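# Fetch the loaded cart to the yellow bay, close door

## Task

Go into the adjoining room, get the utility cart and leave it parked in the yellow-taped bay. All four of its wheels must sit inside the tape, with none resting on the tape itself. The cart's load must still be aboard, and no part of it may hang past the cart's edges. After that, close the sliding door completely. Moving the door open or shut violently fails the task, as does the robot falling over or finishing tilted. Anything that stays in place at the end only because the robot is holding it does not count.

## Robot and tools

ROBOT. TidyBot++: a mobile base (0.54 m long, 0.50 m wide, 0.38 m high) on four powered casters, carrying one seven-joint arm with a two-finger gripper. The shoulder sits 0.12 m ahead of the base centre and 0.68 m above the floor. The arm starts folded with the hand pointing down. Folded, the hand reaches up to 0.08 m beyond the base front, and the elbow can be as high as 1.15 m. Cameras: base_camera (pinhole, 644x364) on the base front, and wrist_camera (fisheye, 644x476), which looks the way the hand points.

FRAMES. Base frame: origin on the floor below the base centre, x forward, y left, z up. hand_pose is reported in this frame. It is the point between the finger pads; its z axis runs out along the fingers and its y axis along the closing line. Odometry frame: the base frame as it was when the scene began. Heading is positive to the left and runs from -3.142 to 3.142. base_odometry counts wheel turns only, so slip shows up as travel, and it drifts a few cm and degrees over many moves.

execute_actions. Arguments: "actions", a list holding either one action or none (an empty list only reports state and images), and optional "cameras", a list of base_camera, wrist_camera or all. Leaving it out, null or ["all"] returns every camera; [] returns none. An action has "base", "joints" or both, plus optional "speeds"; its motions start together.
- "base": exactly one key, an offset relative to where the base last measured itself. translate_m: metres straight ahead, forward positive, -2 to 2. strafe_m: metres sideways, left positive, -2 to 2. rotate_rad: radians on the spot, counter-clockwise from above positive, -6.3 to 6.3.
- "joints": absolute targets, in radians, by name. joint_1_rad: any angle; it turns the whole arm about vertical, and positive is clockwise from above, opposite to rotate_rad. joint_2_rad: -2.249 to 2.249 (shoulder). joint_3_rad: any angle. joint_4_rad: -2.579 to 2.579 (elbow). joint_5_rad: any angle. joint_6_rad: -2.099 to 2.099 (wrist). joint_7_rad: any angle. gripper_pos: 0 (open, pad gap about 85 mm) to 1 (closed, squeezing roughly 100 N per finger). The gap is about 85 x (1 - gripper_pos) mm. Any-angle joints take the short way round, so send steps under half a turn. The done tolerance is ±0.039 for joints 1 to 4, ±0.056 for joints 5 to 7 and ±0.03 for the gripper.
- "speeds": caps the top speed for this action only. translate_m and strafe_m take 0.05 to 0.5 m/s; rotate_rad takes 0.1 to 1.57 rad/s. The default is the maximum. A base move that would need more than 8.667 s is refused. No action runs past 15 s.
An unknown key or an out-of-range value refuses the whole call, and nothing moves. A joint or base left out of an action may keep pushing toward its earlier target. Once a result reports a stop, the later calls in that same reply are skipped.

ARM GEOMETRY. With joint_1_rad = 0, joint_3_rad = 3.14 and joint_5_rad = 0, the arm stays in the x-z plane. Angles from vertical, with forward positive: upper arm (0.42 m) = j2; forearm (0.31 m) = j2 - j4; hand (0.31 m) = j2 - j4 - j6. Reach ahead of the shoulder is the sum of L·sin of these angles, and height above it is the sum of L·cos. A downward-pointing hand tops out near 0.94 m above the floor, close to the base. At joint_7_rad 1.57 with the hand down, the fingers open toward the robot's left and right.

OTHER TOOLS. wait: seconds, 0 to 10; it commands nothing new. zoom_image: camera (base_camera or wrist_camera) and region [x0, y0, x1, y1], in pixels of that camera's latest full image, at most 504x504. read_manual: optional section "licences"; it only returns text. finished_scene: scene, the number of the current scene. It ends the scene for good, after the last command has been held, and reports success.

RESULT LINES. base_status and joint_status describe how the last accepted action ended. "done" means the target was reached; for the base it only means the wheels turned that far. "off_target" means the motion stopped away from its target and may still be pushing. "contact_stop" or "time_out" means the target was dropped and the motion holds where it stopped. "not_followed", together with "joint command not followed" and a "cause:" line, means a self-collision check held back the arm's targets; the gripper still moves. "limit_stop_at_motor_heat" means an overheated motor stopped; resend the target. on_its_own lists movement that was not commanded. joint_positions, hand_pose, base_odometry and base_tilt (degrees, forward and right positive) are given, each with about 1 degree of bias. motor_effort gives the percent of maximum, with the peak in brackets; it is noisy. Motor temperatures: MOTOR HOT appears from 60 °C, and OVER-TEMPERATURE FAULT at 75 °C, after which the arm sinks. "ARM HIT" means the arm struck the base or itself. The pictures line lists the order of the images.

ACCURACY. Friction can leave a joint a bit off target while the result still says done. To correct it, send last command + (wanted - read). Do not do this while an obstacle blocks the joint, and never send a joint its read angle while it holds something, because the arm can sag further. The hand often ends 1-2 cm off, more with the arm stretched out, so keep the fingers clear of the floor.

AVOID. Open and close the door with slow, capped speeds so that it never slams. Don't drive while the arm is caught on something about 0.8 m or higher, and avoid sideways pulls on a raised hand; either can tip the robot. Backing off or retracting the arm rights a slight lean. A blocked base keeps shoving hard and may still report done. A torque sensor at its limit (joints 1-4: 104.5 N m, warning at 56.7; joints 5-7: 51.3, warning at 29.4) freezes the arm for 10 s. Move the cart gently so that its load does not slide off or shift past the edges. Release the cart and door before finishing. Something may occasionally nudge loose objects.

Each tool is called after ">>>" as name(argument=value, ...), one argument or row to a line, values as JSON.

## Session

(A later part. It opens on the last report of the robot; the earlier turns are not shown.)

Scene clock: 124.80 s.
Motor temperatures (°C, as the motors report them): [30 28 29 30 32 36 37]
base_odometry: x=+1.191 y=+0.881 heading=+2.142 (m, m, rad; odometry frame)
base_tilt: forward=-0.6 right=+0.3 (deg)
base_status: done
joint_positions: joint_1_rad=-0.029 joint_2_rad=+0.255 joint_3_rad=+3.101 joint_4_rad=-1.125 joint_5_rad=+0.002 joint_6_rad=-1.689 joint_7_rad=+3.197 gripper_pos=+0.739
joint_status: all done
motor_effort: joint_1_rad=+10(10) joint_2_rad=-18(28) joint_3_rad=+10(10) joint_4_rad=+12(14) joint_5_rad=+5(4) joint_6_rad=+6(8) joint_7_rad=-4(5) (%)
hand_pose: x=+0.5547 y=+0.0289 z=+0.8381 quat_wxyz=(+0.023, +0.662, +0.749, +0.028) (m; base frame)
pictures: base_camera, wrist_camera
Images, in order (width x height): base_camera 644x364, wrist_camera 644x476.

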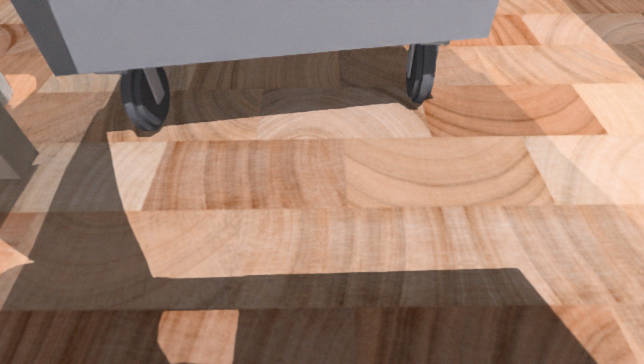

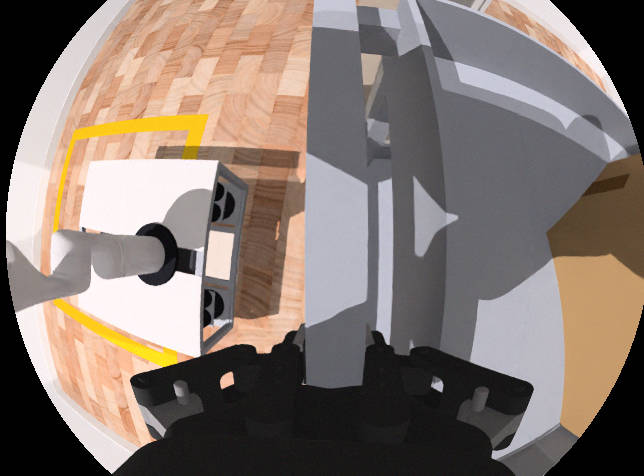

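Overshot left; correct.

>>> execute_actions(
  actions=[
    {"base":{"strafe_m":-0.1},"speeds":{"strafe_m":0.06},"joints":{"joint_7_rad":3.0}},
  ],
  cameras=["base_camera"],
)

>>> execute_actions(
  actions=[
    {"base":{"translate_m":-0.3},"speeds":{"translate_m":0.12}},
  ],
)

Scene clock: 134.23 s.
Motor temperatures (°C, as the motors report them): [30 28 29 30 32 36 37]
base_odometry: x=+1.275 y=+0.935 heading=+2.142 (m, m, rad; odometry frame)
base_tilt: forward=-0.6 right=+0.3 (deg)
base_status: done
joint_positions: joint_1_rad=-0.073 joint_2_rad=+0.256 joint_3_rad=+3.063 joint_4_rad=-1.125 joint_5_rad=-0.023 joint_6_rad=-1.691 joint_7_rad=+3.076 gripper_pos=+0.739
joint_status: joint_7_rad off_target (ended at +3.076, target +3.000)
motor_effort: joint_1_rad=+13(18) joint_2_rad=-18(24) joint_3_rad=+13(18) joint_4_rad=+12(14) joint_5_rad=+5(8) joint_6_rad=+6(7) joint_7_rad=-7(13) (%)
hand_pose: x=+0.5493 y=+0.0697 z=+0.8383 quat_wxyz=(+0.006, +0.675, +0.736, +0.041) (m; base frame)
pictures: base_camera
Images, in order (width x height): base_camera 644x364.

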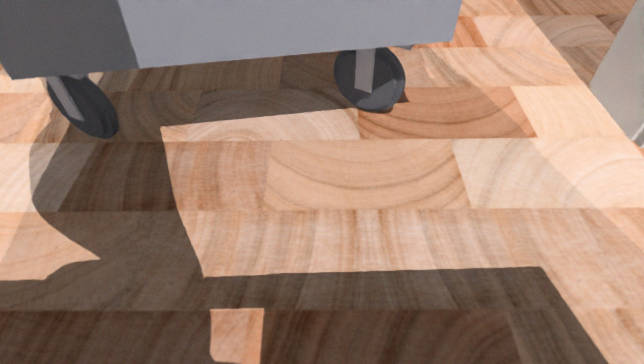

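Scene clock: 137.40 s.
Motor temperatures (°C, as the motors report them): [30 28 29 30 32 36 37]
base_odometry: x=+1.438 y=+0.683 heading=+2.142 (m, m, rad; odometry frame)
base_tilt: forward=-0.6 right=+0.3 (deg)
base_status: done
joint_positions: joint_1_rad=+0.032 joint_2_rad=+0.257 joint_3_rad=+3.168 joint_4_rad=-1.122 joint_5_rad=+0.001 joint_6_rad=-1.679 joint_7_rad=+2.992 gripper_pos=+0.739
joint_status: not commanded
on_its_own: joint_7_rad moved -0.084 to your old target +3.000
motor_effort: joint_1_rad=-9(13) joint_2_rad=-18(27) joint_3_rad=-8(13) joint_4_rad=+11(12) joint_5_rad=-6(6) joint_6_rad=+5(6) joint_7_rad=+6(8) (%)
hand_pose: x=+0.5602 y=-0.0236 z=+0.8384 quat_wxyz=(+0.031, +0.776, +0.629, +0.028) (m; base frame)
pictures: base_camera, wrist_camera
Images, in order (width x height): base_camera 644x364, wrist_camera 644x476.

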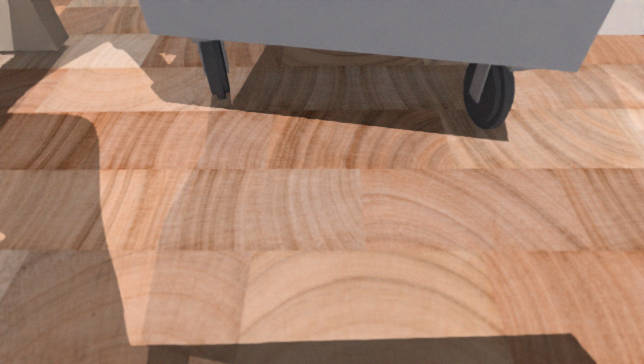

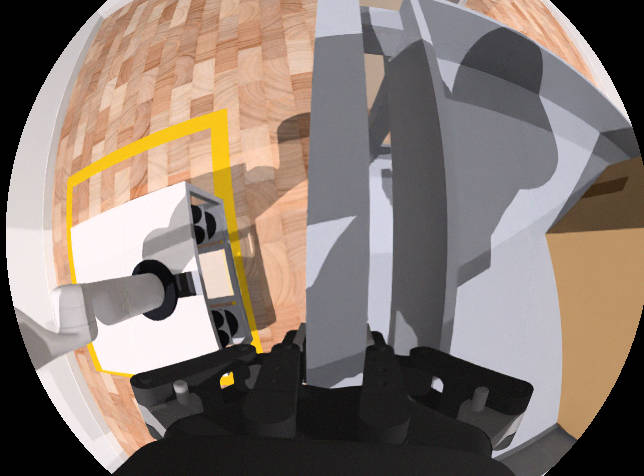

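>>> execute_actions(
  actions=[
    {"base":{"translate_m":-0.3},"speeds":{"translate_m":0.1},"joints":{"joint_7_rad":3.11}},
  ],
  cameras=["base_camera"],
)

>>> execute_actions(
  actions=[
    {"base":{"translate_m":-0.3},"speeds":{"translate_m":0.12}},
  ],
)

Scene clock: 145.37 s.
Motor temperatures (°C, as the motors report them): [30 28 29 30 32 36 37]
base_odometry: x=+1.600 y=+0.430 heading=+2.142 (m, m, rad; odometry frame)
base_tilt: forward=-0.6 right=+0.3 (deg)
base_status: done
joint_positions: joint_1_rad=+0.036 joint_2_rad=+0.258 joint_3_rad=+3.164 joint_4_rad=-1.121 joint_5_rad=+0.004 joint_6_rad=-1.683 joint_7_rad=+3.103 gripper_pos=+0.739
joint_status: all done
motor_effort: joint_1_rad=-3(11) joint_2_rad=-18(26) joint_3_rad=-1(10) joint_4_rad=+11(13) joint_5_rad=-4(8) joint_6_rad=+5(6) joint_7_rad=+0(12) (%)
hand_pose: x=+0.5592 y=-0.0242 z=+0.8384 quat_wxyz=(+0.032, +0.740, +0.672, +0.025) (m; base frame)
pictures: base_camera
Images, in order (width x height): base_camera 644x364.

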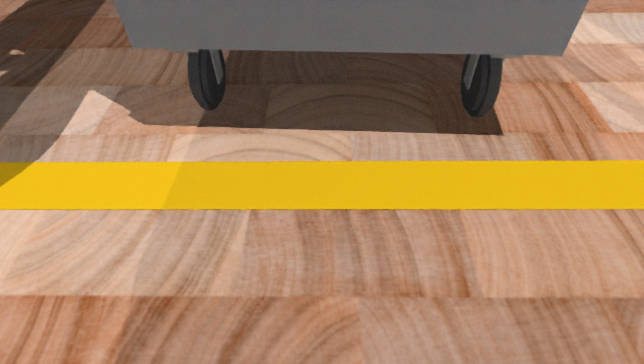

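Scene clock: 148.53 s.
Motor temperatures (°C, as the motors report them): [30 28 29 30 32 36 37]
base_odometry: x=+1.762 y=+0.178 heading=+2.142 (m, m, rad; odometry frame)
base_tilt: forward=-0.7 right=+0.3 (deg)
base_status: done
joint_positions: joint_1_rad=+0.019 joint_2_rad=+0.255 joint_3_rad=+3.147 joint_4_rad=-1.125 joint_5_rad=+0.004 joint_6_rad=-1.687 joint_7_rad=+3.110 gripper_pos=+0.739
joint_status: not commanded
motor_effort: joint_1_rad=+0(4) joint_2_rad=-17(27) joint_3_rad=+1(2) joint_4_rad=+12(13) joint_5_rad=-1(3) joint_6_rad=+5(7) joint_7_rad=-1(2) (%)
hand_pose: x=+0.5570 y=-0.0101 z=+0.8384 quat_wxyz=(+0.028, +0.726, +0.687, +0.025) (m; base frame)
pictures: base_camera, wrist_camera
Images, in order (width x height): base_camera 644x364, wrist_camera 644x476.

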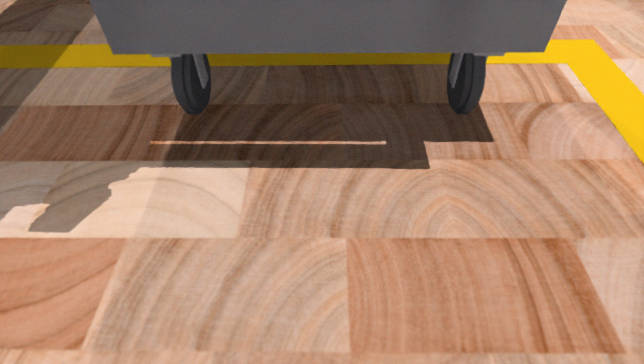

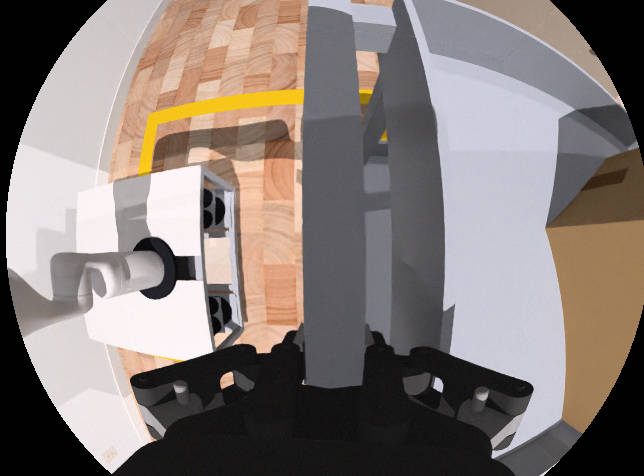

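>>> execute_actions(
  actions=[
    {"base":{"translate_m":-0.3},"speeds":{"translate_m":0.1}},
  ],
)

Scene clock: 162.20 s.
Motor temperatures (°C, as the motors report them): [30 28 29 30 32 36 37]
base_odometry: x=+1.892 y=-0.024 heading=+2.141 (m, m, rad; odometry frame)
base_tilt: forward=-0.8 right=+0.3 (deg)
base_status: translate_m time_out (by the wheels' count: -0.240 of -0.300)
joint_positions: joint_1_rad=+0.005 joint_2_rad=+0.255 joint_3_rad=+3.134 joint_4_rad=-1.124 joint_5_rad=+0.003 joint_6_rad=-1.696 joint_7_rad=+3.114 gripper_pos=+0.739
joint_status: not commanded
motor_effort: joint_1_rad=+1(6) joint_2_rad=-20(27) joint_3_rad=+1(7) joint_4_rad=+12(18) joint_5_rad=-1(4) joint_6_rad=+2(17) joint_7_rad=+0(2) (%)
hand_pose: x=+0.5543 y=+0.0009 z=+0.8384 quat_wxyz=(+0.024, +0.716, +0.697, +0.023) (m; base frame)
pictures: base_camera, wrist_camera
Images, in order (width x height): base_camera 644x364, wrist_camera 644x476.

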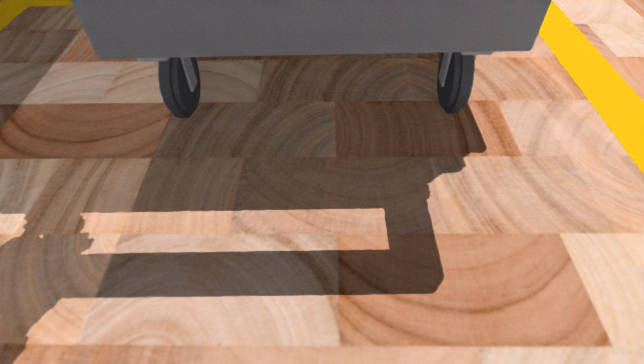

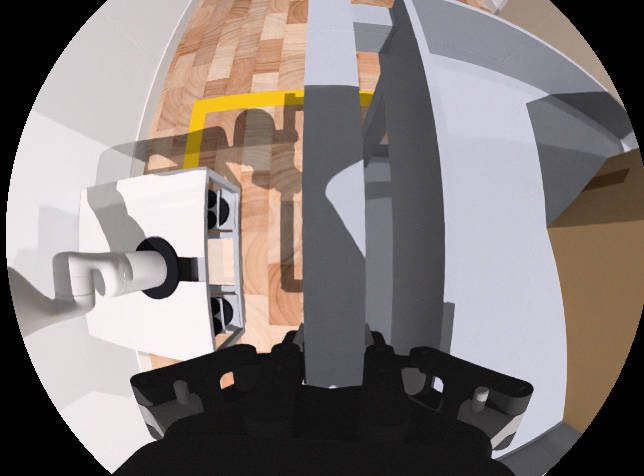

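>>> execute_actions(
  actions=[
    {"base":{"translate_m":0.02},"joints":{"joint_2_rad":0.08,"joint_4_rad":-1.32,"joint_6_rad":-1.74}},
  ],
  cameras=[],
)

>>> execute_actions(
  actions=[
    {"joints":{"joint_2_rad":-0.1,"joint_4_rad":-1.5}},
  ],
  cameras=[],
)

>>> execute_actions(
  actions=[
    {"joints":{"joint_2_rad":-0.28,"joint_4_rad":-1.63,"joint_6_rad":-1.8}},
  ],
  cameras=[],
)

>>> execute_actions(
  actions=[
    {"joints":{"joint_2_rad":-0.45,"joint_4_rad":-1.72,"joint_6_rad":-1.89}},
  ],
)

Scene clock: 167.97 s.
Motor temperatures (°C, as the motors report them): [30 29 29 30 32 36 37]
base_odometry: x=+1.881 y=-0.007 heading=+2.141 (m, m, rad; odometry frame)
base_tilt: forward=-0.7 right=+0.1 (deg)
base_status: done
joint_positions: joint_1_rad=+0.005 joint_2_rad=+0.095 joint_3_rad=+3.133 joint_4_rad=-1.321 joint_5_rad=+0.003 joint_6_rad=-1.692 joint_7_rad=+3.114 gripper_pos=+0.740
joint_status: all done
motor_effort: joint_1_rad=+2(3) joint_2_rad=-22(29) joint_3_rad=+4(4) joint_4_rad=+16(18) joint_5_rad=+1(1) joint_6_rad=-8(15) joint_7_rad=-1(1) (%)
hand_pose: x=+0.4798 y=+0.0018 z=+0.8381 quat_wxyz=(+0.013, +0.716, +0.698, +0.011) (m; base frame)
pictures: none
No camera images: the call's "cameras" was empty. Leave "cameras" out to get every camera's image.

Scene clock: 169.27 s.
Motor temperatures (°C, as the motors report them): [30 29 29 30 32 36 37]
base_odometry: x=+1.881 y=-0.007 heading=+2.141 (m, m, rad; odometry frame)
base_tilt: forward=-0.6 right=+0.3 (deg)
base_status: not commanded
joint_positions: joint_1_rad=+0.003 joint_2_rad=-0.094 joint_3_rad=+3.129 joint_4_rad=-1.511 joint_5_rad=+0.003 joint_6_rad=-1.700 joint_7_rad=+3.114 gripper_pos=+0.740
joint_status: all done
motor_effort: joint_1_rad=+4(3) joint_2_rad=-13(29) joint_3_rad=+5(5) joint_4_rad=+17(20) joint_5_rad=+2(2) joint_6_rad=-6(18) joint_7_rad=-2(2) (%)
hand_pose: x=+0.3977 y=+0.0031 z=+0.8377 quat_wxyz=(+0.010, +0.714, +0.700, +0.007) (m; base frame)
pictures: none
No camera images: the call's "cameras" was empty. Leave "cameras" out to get every camera's image.

Scene clock: 170.60 s.
Motor temperatures (°C, as the motors report them): [30 29 29 30 32 36 37]
base_odometry: x=+1.881 y=-0.007 heading=+2.141 (m, m, rad; odometry frame)
base_tilt: forward=-0.6 right=+0.3 (deg)
base_status: not commanded
joint_positions: joint_1_rad=+0.001 joint_2_rad=-0.273 joint_3_rad=+3.126 joint_4_rad=-1.647 joint_5_rad=+0.003 joint_6_rad=-1.751 joint_7_rad=+3.114 gripper_pos=+0.740
joint_status: all done
motor_effort: joint_1_rad=+4(4) joint_2_rad=-8(24) joint_3_rad=+6(6) joint_4_rad=+19(21) joint_5_rad=+4(4) joint_6_rad=-7(19) joint_7_rad=-3(2) (%)
hand_pose: x=+0.3189 y=+0.0039 z=+0.8373 quat_wxyz=(+0.009, +0.712, +0.702, +0.004) (m; base frame)
pictures: none
No camera images: the call's "cameras" was empty. Leave "cameras" out to get every camera's image.

Scene clock: 171.97 s.
Motor temperatures (°C, as the motors report them): [30 29 29 30 32 36 37]
base_odometry: x=+1.881 y=-0.007 heading=+2.141 (m, m, rad; odometry frame)
base_tilt: forward=-0.7 right=+0.3 (deg)
base_status: not commanded
joint_positions: joint_1_rad=-0.001 joint_2_rad=-0.448 joint_3_rad=+3.124 joint_4_rad=-1.737 joint_5_rad=+0.002 joint_6_rad=-1.838 joint_7_rad=+3.118 gripper_pos=+0.740
joint_status: all done
motor_effort: joint_1_rad=+4(5) joint_2_rad=+0(16) joint_3_rad=+7(7) joint_4_rad=+19(21) joint_5_rad=+5(5) joint_6_rad=-5(19) joint_7_rad=-3(3) (%)
hand_pose: x=+0.2430 y=+0.0039 z=+0.8370 quat_wxyz=(+0.008, +0.710, +0.704, +0.002) (m; base frame)
pictures: base_camera, wrist_camera
Images, in order (width x height): base_camera 644x364, wrist_camera 644x476.

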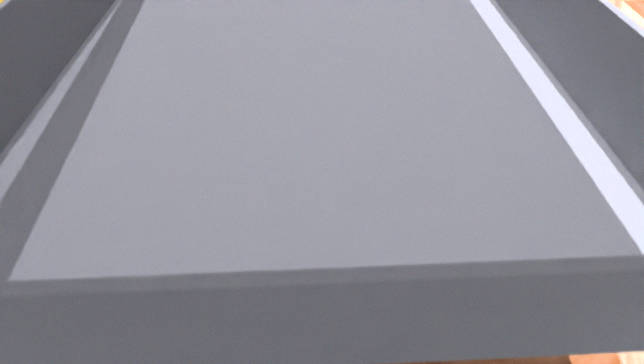

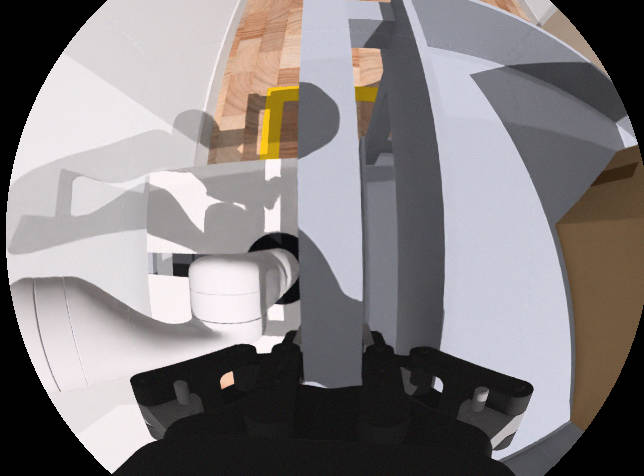

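Release, lift, strafe out left, go forward.

>>> execute_actions(
  actions=[
    {"joints":{"gripper_pos":0.45}},
  ],
  cameras=[],
)

>>> execute_actions(
  actions=[
    {"joints":{"joint_2_rad":-0.35,"joint_4_rad":-1.4,"joint_6_rad":-2.09}},
  ],
  cameras=[],
)

>>> execute_actions(
  actions=[
    {"base":{"strafe_m":0.6},"speeds":{"strafe_m":0.25}},
  ],
  cameras=[],
)

>>> execute_actions(
  actions=[
    {"base":{"translate_m":0.7},"joints":{"joint_7_rad":0.6,"gripper_pos":0}},
  ],
)

Scene clock: 176.30 s.
Motor temperatures (°C, as the motors report them): [30 28 29 30 32 36 37]
base_odometry: x=+1.881 y=-0.007 heading=+2.141 (m, m, rad; odometry frame)
base_tilt: forward=-0.6 right=+0.3 (deg)
base_status: not commanded
joint_positions: joint_1_rad=+0.000 joint_2_rad=-0.448 joint_3_rad=+3.133 joint_4_rad=-1.723 joint_5_rad=+0.002 joint_6_rad=-1.853 joint_7_rad=+3.118 gripper_pos=+0.450
joint_status: all done
motor_effort: joint_1_rad=+0(4) joint_2_rad=+0(2) joint_3_rad=+2(7) joint_4_rad=+15(20) joint_5_rad=+0(5) joint_6_rad=-2(6) joint_7_rad=+2(3) (%)
hand_pose: x=+0.2414 y=+0.0022 z=+0.8413 quat_wxyz=(+0.007, +0.713, +0.701, +0.002) (m; base frame)
pictures: none
No camera images: the call's "cameras" was empty. Leave "cameras" out to get every camera's image.

Scene clock: 177.70 s.
Motor temperatures (°C, as the motors report them): [30 28 29 30 32 36 37]
base_odometry: x=+1.881 y=-0.007 heading=+2.141 (m, m, rad; odometry frame)
base_tilt: forward=-0.5 right=+0.3 (deg)
base_status: not commanded
joint_positions: joint_1_rad=+0.000 joint_2_rad=-0.368 joint_3_rad=+3.133 joint_4_rad=-1.408 joint_5_rad=+0.002 joint_6_rad=-2.053 joint_7_rad=+3.118 gripper_pos=+0.450
joint_status: all done
motor_effort: joint_1_rad=+0(0) joint_2_rad=-1(1) joint_3_rad=+2(2) joint_4_rad=+14(16) joint_5_rad=+0(1) joint_6_rad=-1(1) joint_7_rad=+1(2) (%)
hand_pose: x=+0.2535 y=+0.0025 z=+0.9225 quat_wxyz=(+0.019, +0.713, +0.701, +0.015) (m; base frame)
pictures: none
No camera images: the call's "cameras" was empty. Leave "cameras" out to get every camera's image.

Scene clock: 180.97 s.
Motor temperatures (°C, as the motors report them): [30 28 29 30 32 36 37]
base_odometry: x=+1.376 y=-0.331 heading=+2.142 (m, m, rad; odometry frame)
base_tilt: forward=-0.8 right=+0.3 (deg)
base_status: done
joint_positions: joint_1_rad=+0.000 joint_2_rad=-0.367 joint_3_rad=+3.133 joint_4_rad=-1.408 joint_5_rad=+0.002 joint_6_rad=-2.053 joint_7_rad=+3.118 gripper_pos=+0.450
joint_status: not commanded
motor_effort: joint_1_rad=+0(0) joint_2_rad=-2(3) joint_3_rad=+1(3) joint_4_rad=+14(14) joint_5_rad=-1(1) joint_6_rad=-1(0) joint_7_rad=+1(2) (%)
hand_pose: x=+0.2538 y=+0.0025 z=+0.9223 quat_wxyz=(+0.018, +0.713, +0.701, +0.015) (m; base frame)
pictures: none
No camera images: the call's "cameras" was empty. Leave "cameras" out to get every camera's image.

Scene clock: 183.73 s.
Motor temperatures (°C, as the motors report them): [30 28 29 30 32 36 37]
base_odometry: x=+0.998 y=+0.257 heading=+2.142 (m, m, rad; odometry frame)
base_tilt: forward=-0.5 right=+0.3 (deg)
base_status: done
joint_positions: joint_1_rad=+0.000 joint_2_rad=-0.354 joint_3_rad=+3.133 joint_4_rad=-1.408 joint_5_rad=+0.002 joint_6_rad=-2.056 joint_7_rad=+0.600 gripper_pos=+0.000
joint_status: all done
motor_effort: joint_1_rad=+0(0) joint_2_rad=-3(5) joint_3_rad=+1(2) joint_4_rad=+14(14) joint_5_rad=+0(1) joint_6_rad=+0(0) joint_7_rad=+2(2) (%)
hand_pose: x=+0.2563 y=+0.0025 z=+0.9205 quat_wxyz=(-0.005, +0.886, -0.463, +0.015) (m; base frame)
pictures: base_camera, wrist_camera
Images, in order (width x height): base_camera 644x364, wrist_camera 644x476.

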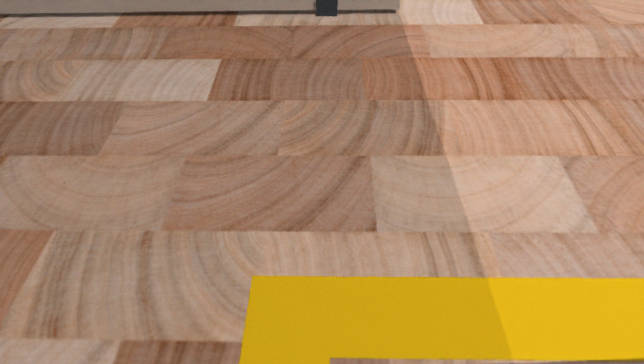

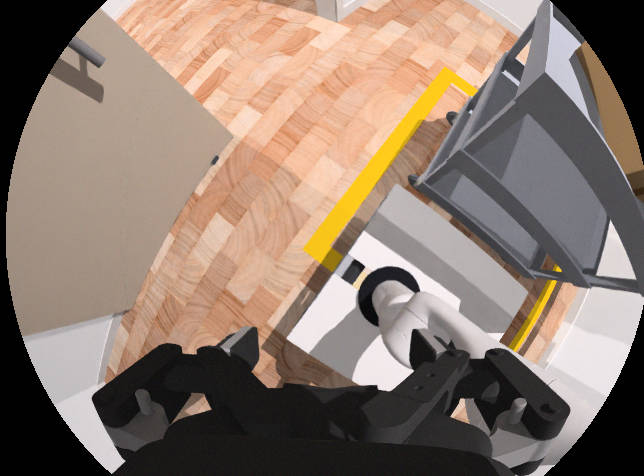

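>>> execute_actions(
  actions=[
    {"base":{"strafe_m":0.6},"joints":{"joint_7_rad":1.57,"gripper_pos":1}},
  ],
  cameras=[],
)

>>> execute_actions(
  actions=[
    {"base":{"rotate_rad":-1.571},"joints":{"joint_2_rad":-0.32,"joint_4_rad":-2.32,"joint_6_rad":0.43,"joint_1_rad":-0.5}},
  ],
  cameras=[],
)

>>> execute_actions(
  actions=[
    {"base":{"strafe_m":0.66}},
  ],
)

Scene clock: 194.00 s.
Motor temperatures (°C, as the motors report them): [30 28 29 31 32 36 37]
base_odometry: x=+0.493 y=-0.067 heading=+2.142 (m, m, rad; odometry frame)
base_tilt: forward=-0.6 right=+0.3 (deg)
base_status: done
joint_positions: joint_1_rad=+0.000 joint_2_rad=-0.354 joint_3_rad=+3.133 joint_4_rad=-1.408 joint_5_rad=+0.002 joint_6_rad=-2.056 joint_7_rad=+1.569 gripper_pos=+0.999
joint_status: all done
motor_effort: joint_1_rad=+0(0) joint_2_rad=-2(3) joint_3_rad=+2(1) joint_4_rad=+14(14) joint_5_rad=+0(1) joint_6_rad=-1(1) joint_7_rad=+1(1) (%)
hand_pose: x=+0.2563 y=+0.0025 z=+0.9205 quat_wxyz=(+0.002, +1.000, +0.003, +0.016) (m; base frame)
pictures: none
No camera images: the call's "cameras" was empty. Leave "cameras" out to get every camera's image.

Scene clock: 196.80 s.
Motor temperatures (°C, as the motors report them): [30 28 29 31 32 36 37]
base_odometry: x=+0.493 y=-0.067 heading=+0.571 (m, m, rad; odometry frame)
base_tilt: forward=-0.7 right=+0.3 (deg)
base_status: done
joint_positions: joint_1_rad=-0.481 joint_2_rad=-0.339 joint_3_rad=+3.134 joint_4_rad=-2.310 joint_5_rad=+0.002 joint_6_rad=+0.399 joint_7_rad=+1.569 gripper_pos=+0.999
joint_status: all done
motor_effort: joint_1_rad=+0(1) joint_2_rad=-9(9) joint_3_rad=+1(3) joint_4_rad=+20(20) joint_5_rad=+0(0) joint_6_rad=+8(8) joint_7_rad=+2(2) (%)
hand_pose: x=+0.5250 y=+0.2181 z=+0.9557 quat_wxyz=(-0.170, +0.686, +0.172, +0.686) (m; base frame)
pictures: none
No camera images: the call's "cameras" was empty. Leave "cameras" out to get every camera's image.

Scene clock: 199.50 s.
Motor temperatures (°C, as the motors report them): [30 28 29 31 32 36 37]
base_odometry: x=+0.137 y=+0.489 heading=+0.570 (m, m, rad; odometry frame)
base_tilt: forward=-0.7 right=+0.3 (deg)
base_status: done
joint_positions: joint_1_rad=-0.482 joint_2_rad=-0.335 joint_3_rad=+3.134 joint_4_rad=-2.311 joint_5_rad=+0.002 joint_6_rad=+0.399 joint_7_rad=+1.569 gripper_pos=+0.999
joint_status: not commanded
motor_effort: joint_1_rad=+0(1) joint_2_rad=-9(10) joint_3_rad=+2(3) joint_4_rad=+20(20) joint_5_rad=+0(0) joint_6_rad=+8(8) joint_7_rad=+2(2) (%)
hand_pose: x=+0.5256 y=+0.2191 z=+0.9533 quat_wxyz=(-0.170, +0.688, +0.173, +0.684) (m; base frame)
pictures: base_camera, wrist_camera
Images, in order (width x height): base_camera 644x364, wrist_camera 644x476.

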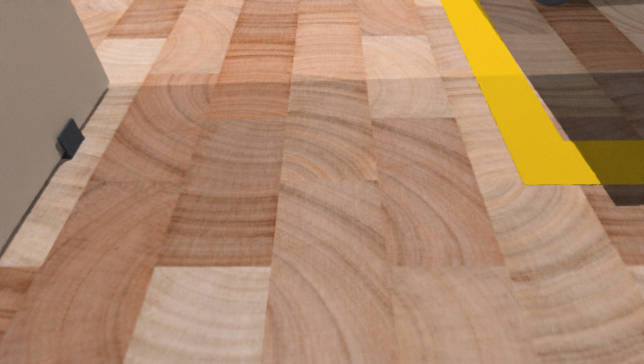

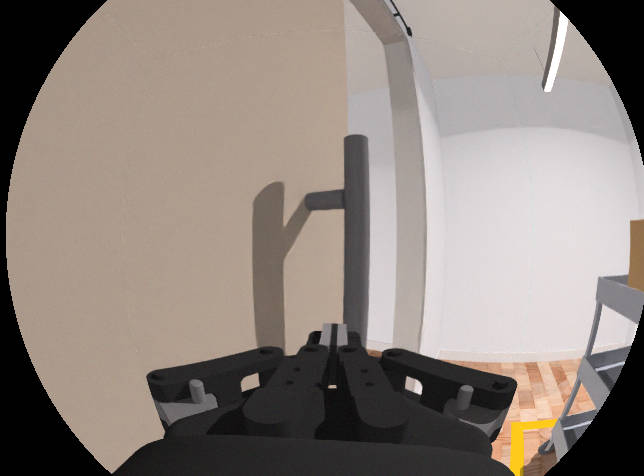

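>>> execute_actions(
  actions=[
    {"base":{"translate_m":0.09},"joints":{"joint_1_rad":-0.58,"gripper_pos":0.3}},
  ],
  cameras=["wrist_camera"],
)

Scene clock: 203.00 s.
Motor temperatures (°C, as the motors report them): [30 28 29 31 32 36 37]
base_odometry: x=+0.212 y=+0.538 heading=+0.571 (m, m, rad; odometry frame)
base_tilt: forward=-0.7 right=+0.3 (deg)
base_status: done
joint_positions: joint_1_rad=-0.565 joint_2_rad=-0.325 joint_3_rad=+3.134 joint_4_rad=-2.312 joint_5_rad=+0.002 joint_6_rad=+0.399 joint_7_rad=+1.569 gripper_pos=+0.300
joint_status: all done
motor_effort: joint_1_rad=+0(1) joint_2_rad=-9(11) joint_3_rad=+2(3) joint_4_rad=+20(21) joint_5_rad=-1(1) joint_6_rad=+8(8) joint_7_rad=+2(2) (%)
hand_pose: x=+0.5080 y=+0.2533 z=+0.9481 quat_wxyz=(-0.197, +0.684, +0.203, +0.673) (m; base frame)
pictures: wrist_camera
Images, in order (width x height): wrist_camera 644x476.

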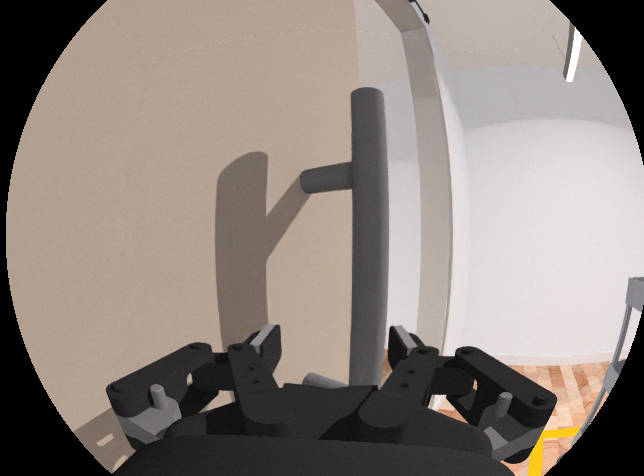

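>>> execute_actions(
  actions=[
    {"base":{"translate_m":0.08},"speeds":{"translate_m":0.1}},
  ],
  cameras=["wrist_camera"],
)

>>> execute_actions(
  actions=[
    {"joints":{"gripper_pos":1}},
  ],
  cameras=[],
)

>>> execute_actions(
  actions=[
    {"base":{"translate_m":0.8},"speeds":{"translate_m":0.15}},
  ],
)

>>> execute_actions(
  actions=[
    {"base":{"translate_m":0.16},"speeds":{"translate_m":0.05}},
  ],
)

Scene clock: 209.23 s.
Motor temperatures (°C, as the motors report them): [30 28 29 31 32 36 37]
base_odometry: x=+0.280 y=+0.581 heading=+0.571 (m, m, rad; odometry frame)
base_tilt: forward=-0.5 right=+0.3 (deg)
base_status: done
joint_positions: joint_1_rad=-0.567 joint_2_rad=-0.325 joint_3_rad=+3.134 joint_4_rad=-2.313 joint_5_rad=+0.002 joint_6_rad=+0.399 joint_7_rad=+1.569 gripper_pos=+0.300
joint_status: not commanded
motor_effort: joint_1_rad=-1(2) joint_2_rad=-9(12) joint_3_rad=+2(4) joint_4_rad=+20(21) joint_5_rad=-1(1) joint_6_rad=+8(8) joint_7_rad=+2(2) (%)
hand_pose: x=+0.5077 y=+0.2539 z=+0.9478 quat_wxyz=(-0.198, +0.684, +0.203, +0.672) (m; base frame)
pictures: wrist_camera
Images, in order (width x height): wrist_camera 644x476.

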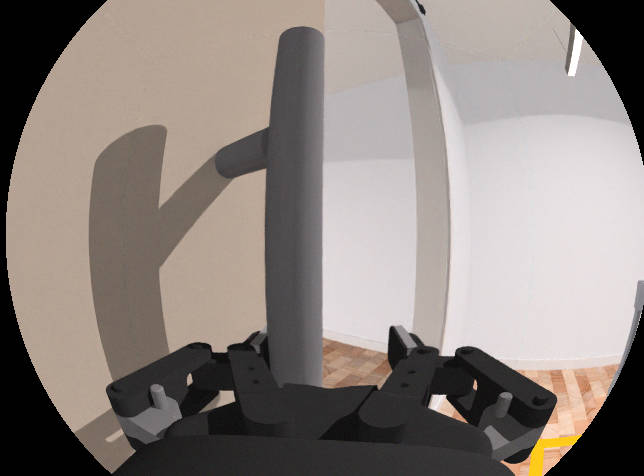

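Scene clock: 210.20 s.
Motor temperatures (°C, as the motors report them): [30 28 29 31 32 36 37]
base_odometry: x=+0.280 y=+0.581 heading=+0.571 (m, m, rad; odometry frame)
base_tilt: forward=-0.6 right=+0.3 (deg)
base_status: not commanded
joint_positions: joint_1_rad=-0.585 joint_2_rad=-0.325 joint_3_rad=+3.118 joint_4_rad=-2.314 joint_5_rad=+0.002 joint_6_rad=+0.400 joint_7_rad=+1.569 gripper_pos=+0.743
joint_status: gripper_pos off_target (ended at +0.743, target +1.000)
motor_effort: joint_1_rad=+2(7) joint_2_rad=-8(11) joint_3_rad=+4(9) joint_4_rad=+19(21) joint_5_rad=-1(3) joint_6_rad=+6(8) joint_7_rad=+2(2) (%)
hand_pose: x=+0.4978 y=+0.2678 z=+0.9476 quat_wxyz=(-0.207, +0.680, +0.216, +0.670) (m; base frame)
pictures: none
No camera images: the call's "cameras" was empty. Leave "cameras" out to get every camera's image.

Scene clock: 216.27 s.
Motor temperatures (°C, as the motors report them): [30 28 29 31 32 36 37]
base_odometry: x=+0.953 y=+1.013 heading=+0.571 (m, m, rad; odometry frame)
base_tilt: forward=-0.7 right=+0.2 (deg)
base_status: done
joint_positions: joint_1_rad=-0.567 joint_2_rad=-0.313 joint_3_rad=+3.164 joint_4_rad=-2.305 joint_5_rad=+0.002 joint_6_rad=+0.404 joint_7_rad=+1.569 gripper_pos=+0.743
joint_status: not commanded
motor_effort: joint_1_rad=-5(9) joint_2_rad=-11(14) joint_3_rad=-5(14) joint_4_rad=+17(31) joint_5_rad=-1(3) joint_6_rad=+6(11) joint_7_rad=+0(3) (%)
hand_pose: x=+0.5199 y=+0.2431 z=+0.9478 quat_wxyz=(-0.191, +0.688, +0.191, +0.674) (m; base frame)
pictures: base_camera, wrist_camera
Images, in order (width x height): base_camera 644x364, wrist_camera 644x476.

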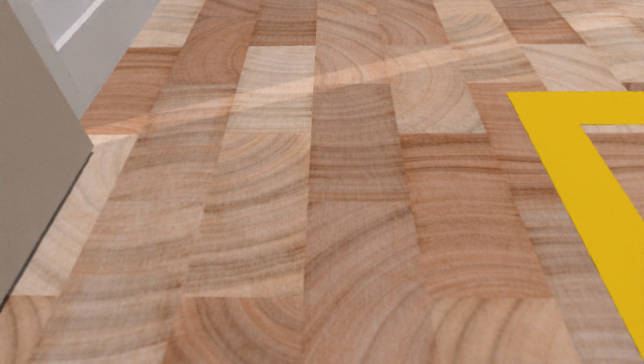

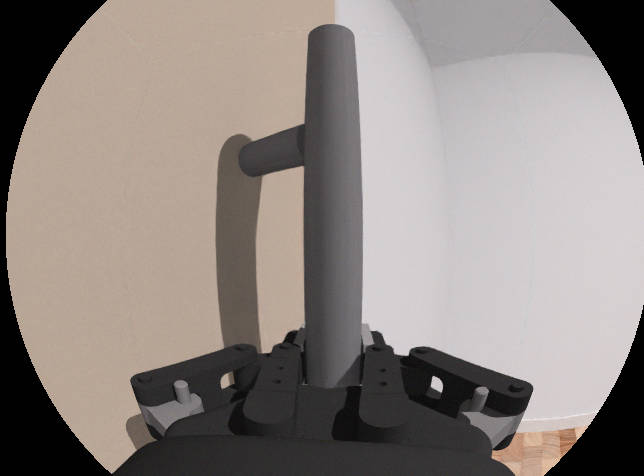

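Scene clock: 222.67 s.
Motor temperatures (°C, as the motors report them): [30 28 29 31 32 36 37]
base_odometry: x=+1.086 y=+1.099 heading=+0.567 (m, m, rad; odometry frame)
base_tilt: forward=-0.8 right=+0.4 (deg)
base_status: translate_m time_out (by the wheels' count: +0.158 of +0.160)
joint_positions: joint_1_rad=-0.586 joint_2_rad=-0.472 joint_3_rad=+3.114 joint_4_rad=-2.423 joint_5_rad=+0.002 joint_6_rad=+0.404 joint_7_rad=+1.569 gripper_pos=+0.743
joint_status: not commanded
motor_effort: joint_1_rad=+2(5) joint_2_rad=+24(29) joint_3_rad=+5(10) joint_4_rad=+40(43) joint_5_rad=+0(2) joint_6_rad=+11(13) joint_7_rad=+3(3) (%)
hand_pose: x=+0.4533 y=+0.2400 z=+0.9474 quat_wxyz=(-0.211, +0.665, +0.215, +0.684) (m; base frame)
pictures: base_camera, wrist_camera
Images, in order (width x height): base_camera 644x364, wrist_camera 644x476.

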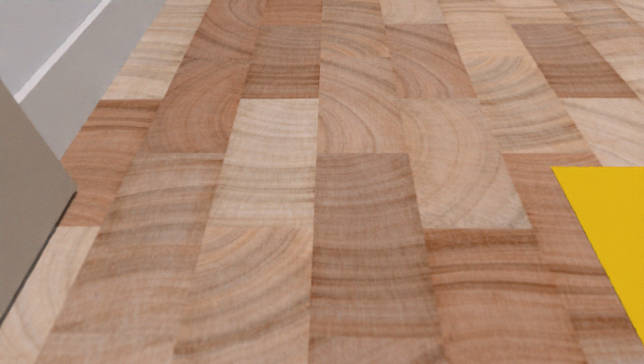

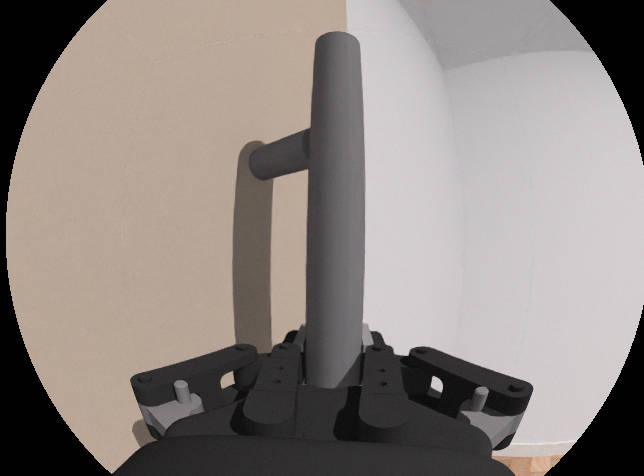

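Closed against the stop. Release and retract along the hand axis.

>>> execute_actions(
  actions=[
    {"joints":{"gripper_pos":0.3,"joint_2_rad":-0.47,"joint_4_rad":-2.42}},
  ],
  cameras=[],
)

>>> execute_actions(
  actions=[
    {"joints":{"joint_2_rad":-0.75,"joint_4_rad":-2.55,"joint_6_rad":0.2}},
  ],
  cameras=["wrist_camera"],
)

>>> finished_scene(
  scene=1,
)

Scene clock: 227.63 s.
Motor temperatures (°C, as the motors report them): [30 28 29 31 32 36 37]
base_odometry: x=+1.086 y=+1.099 heading=+0.568 (m, m, rad; odometry frame)
base_tilt: forward=-0.6 right=+0.2 (deg)
base_status: not commanded
joint_positions: joint_1_rad=-0.586 joint_2_rad=-0.454 joint_3_rad=+3.127 joint_4_rad=-2.412 joint_5_rad=+0.002 joint_6_rad=+0.404 joint_7_rad=+1.569 gripper_pos=+0.300
joint_status: all done
motor_effort: joint_1_rad=+1(2) joint_2_rad=-5(24) joint_3_rad=+2(5) joint_4_rad=+20(39) joint_5_rad=-1(1) joint_6_rad=+8(12) joint_7_rad=+2(3) (%)
hand_pose: x=+0.4622 y=+0.2383 z=+0.9463 quat_wxyz=(-0.208, +0.669, +0.210, +0.682) (m; base frame)
pictures: none
No camera images: the call's "cameras" was empty. Leave "cameras" out to get every camera's image.

Scene clock: 228.97 s.
Motor temperatures (°C, as the motors report them): [30 28 29 31 32 36 37]
base_odometry: x=+1.086 y=+1.099 heading=+0.568 (m, m, rad; odometry frame)
base_tilt: forward=-0.7 right=+0.3 (deg)
base_status: not commanded
joint_positions: joint_1_rad=-0.586 joint_2_rad=-0.738 joint_3_rad=+3.127 joint_4_rad=-2.542 joint_5_rad=+0.002 joint_6_rad=+0.235 joint_7_rad=+1.569 gripper_pos=+0.300
joint_status: all done
motor_effort: joint_1_rad=+1(0) joint_2_rad=+3(6) joint_3_rad=+2(2) joint_4_rad=+21(22) joint_5_rad=+0(0) joint_6_rad=+7(8) joint_7_rad=+2(2) (%)
hand_pose: x=+0.3931 y=+0.1908 z=+0.9208 quat_wxyz=(-0.205, +0.674, +0.211, +0.677) (m; base frame)
pictures: wrist_camera
Images, in order (width x height): wrist_camera 644x476.

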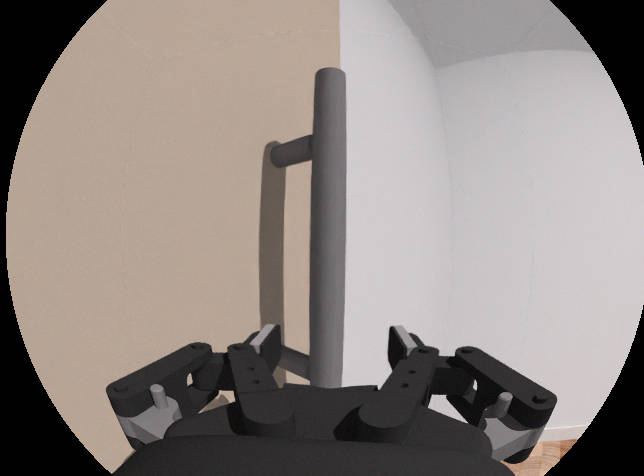

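The scene is finished: the task was done.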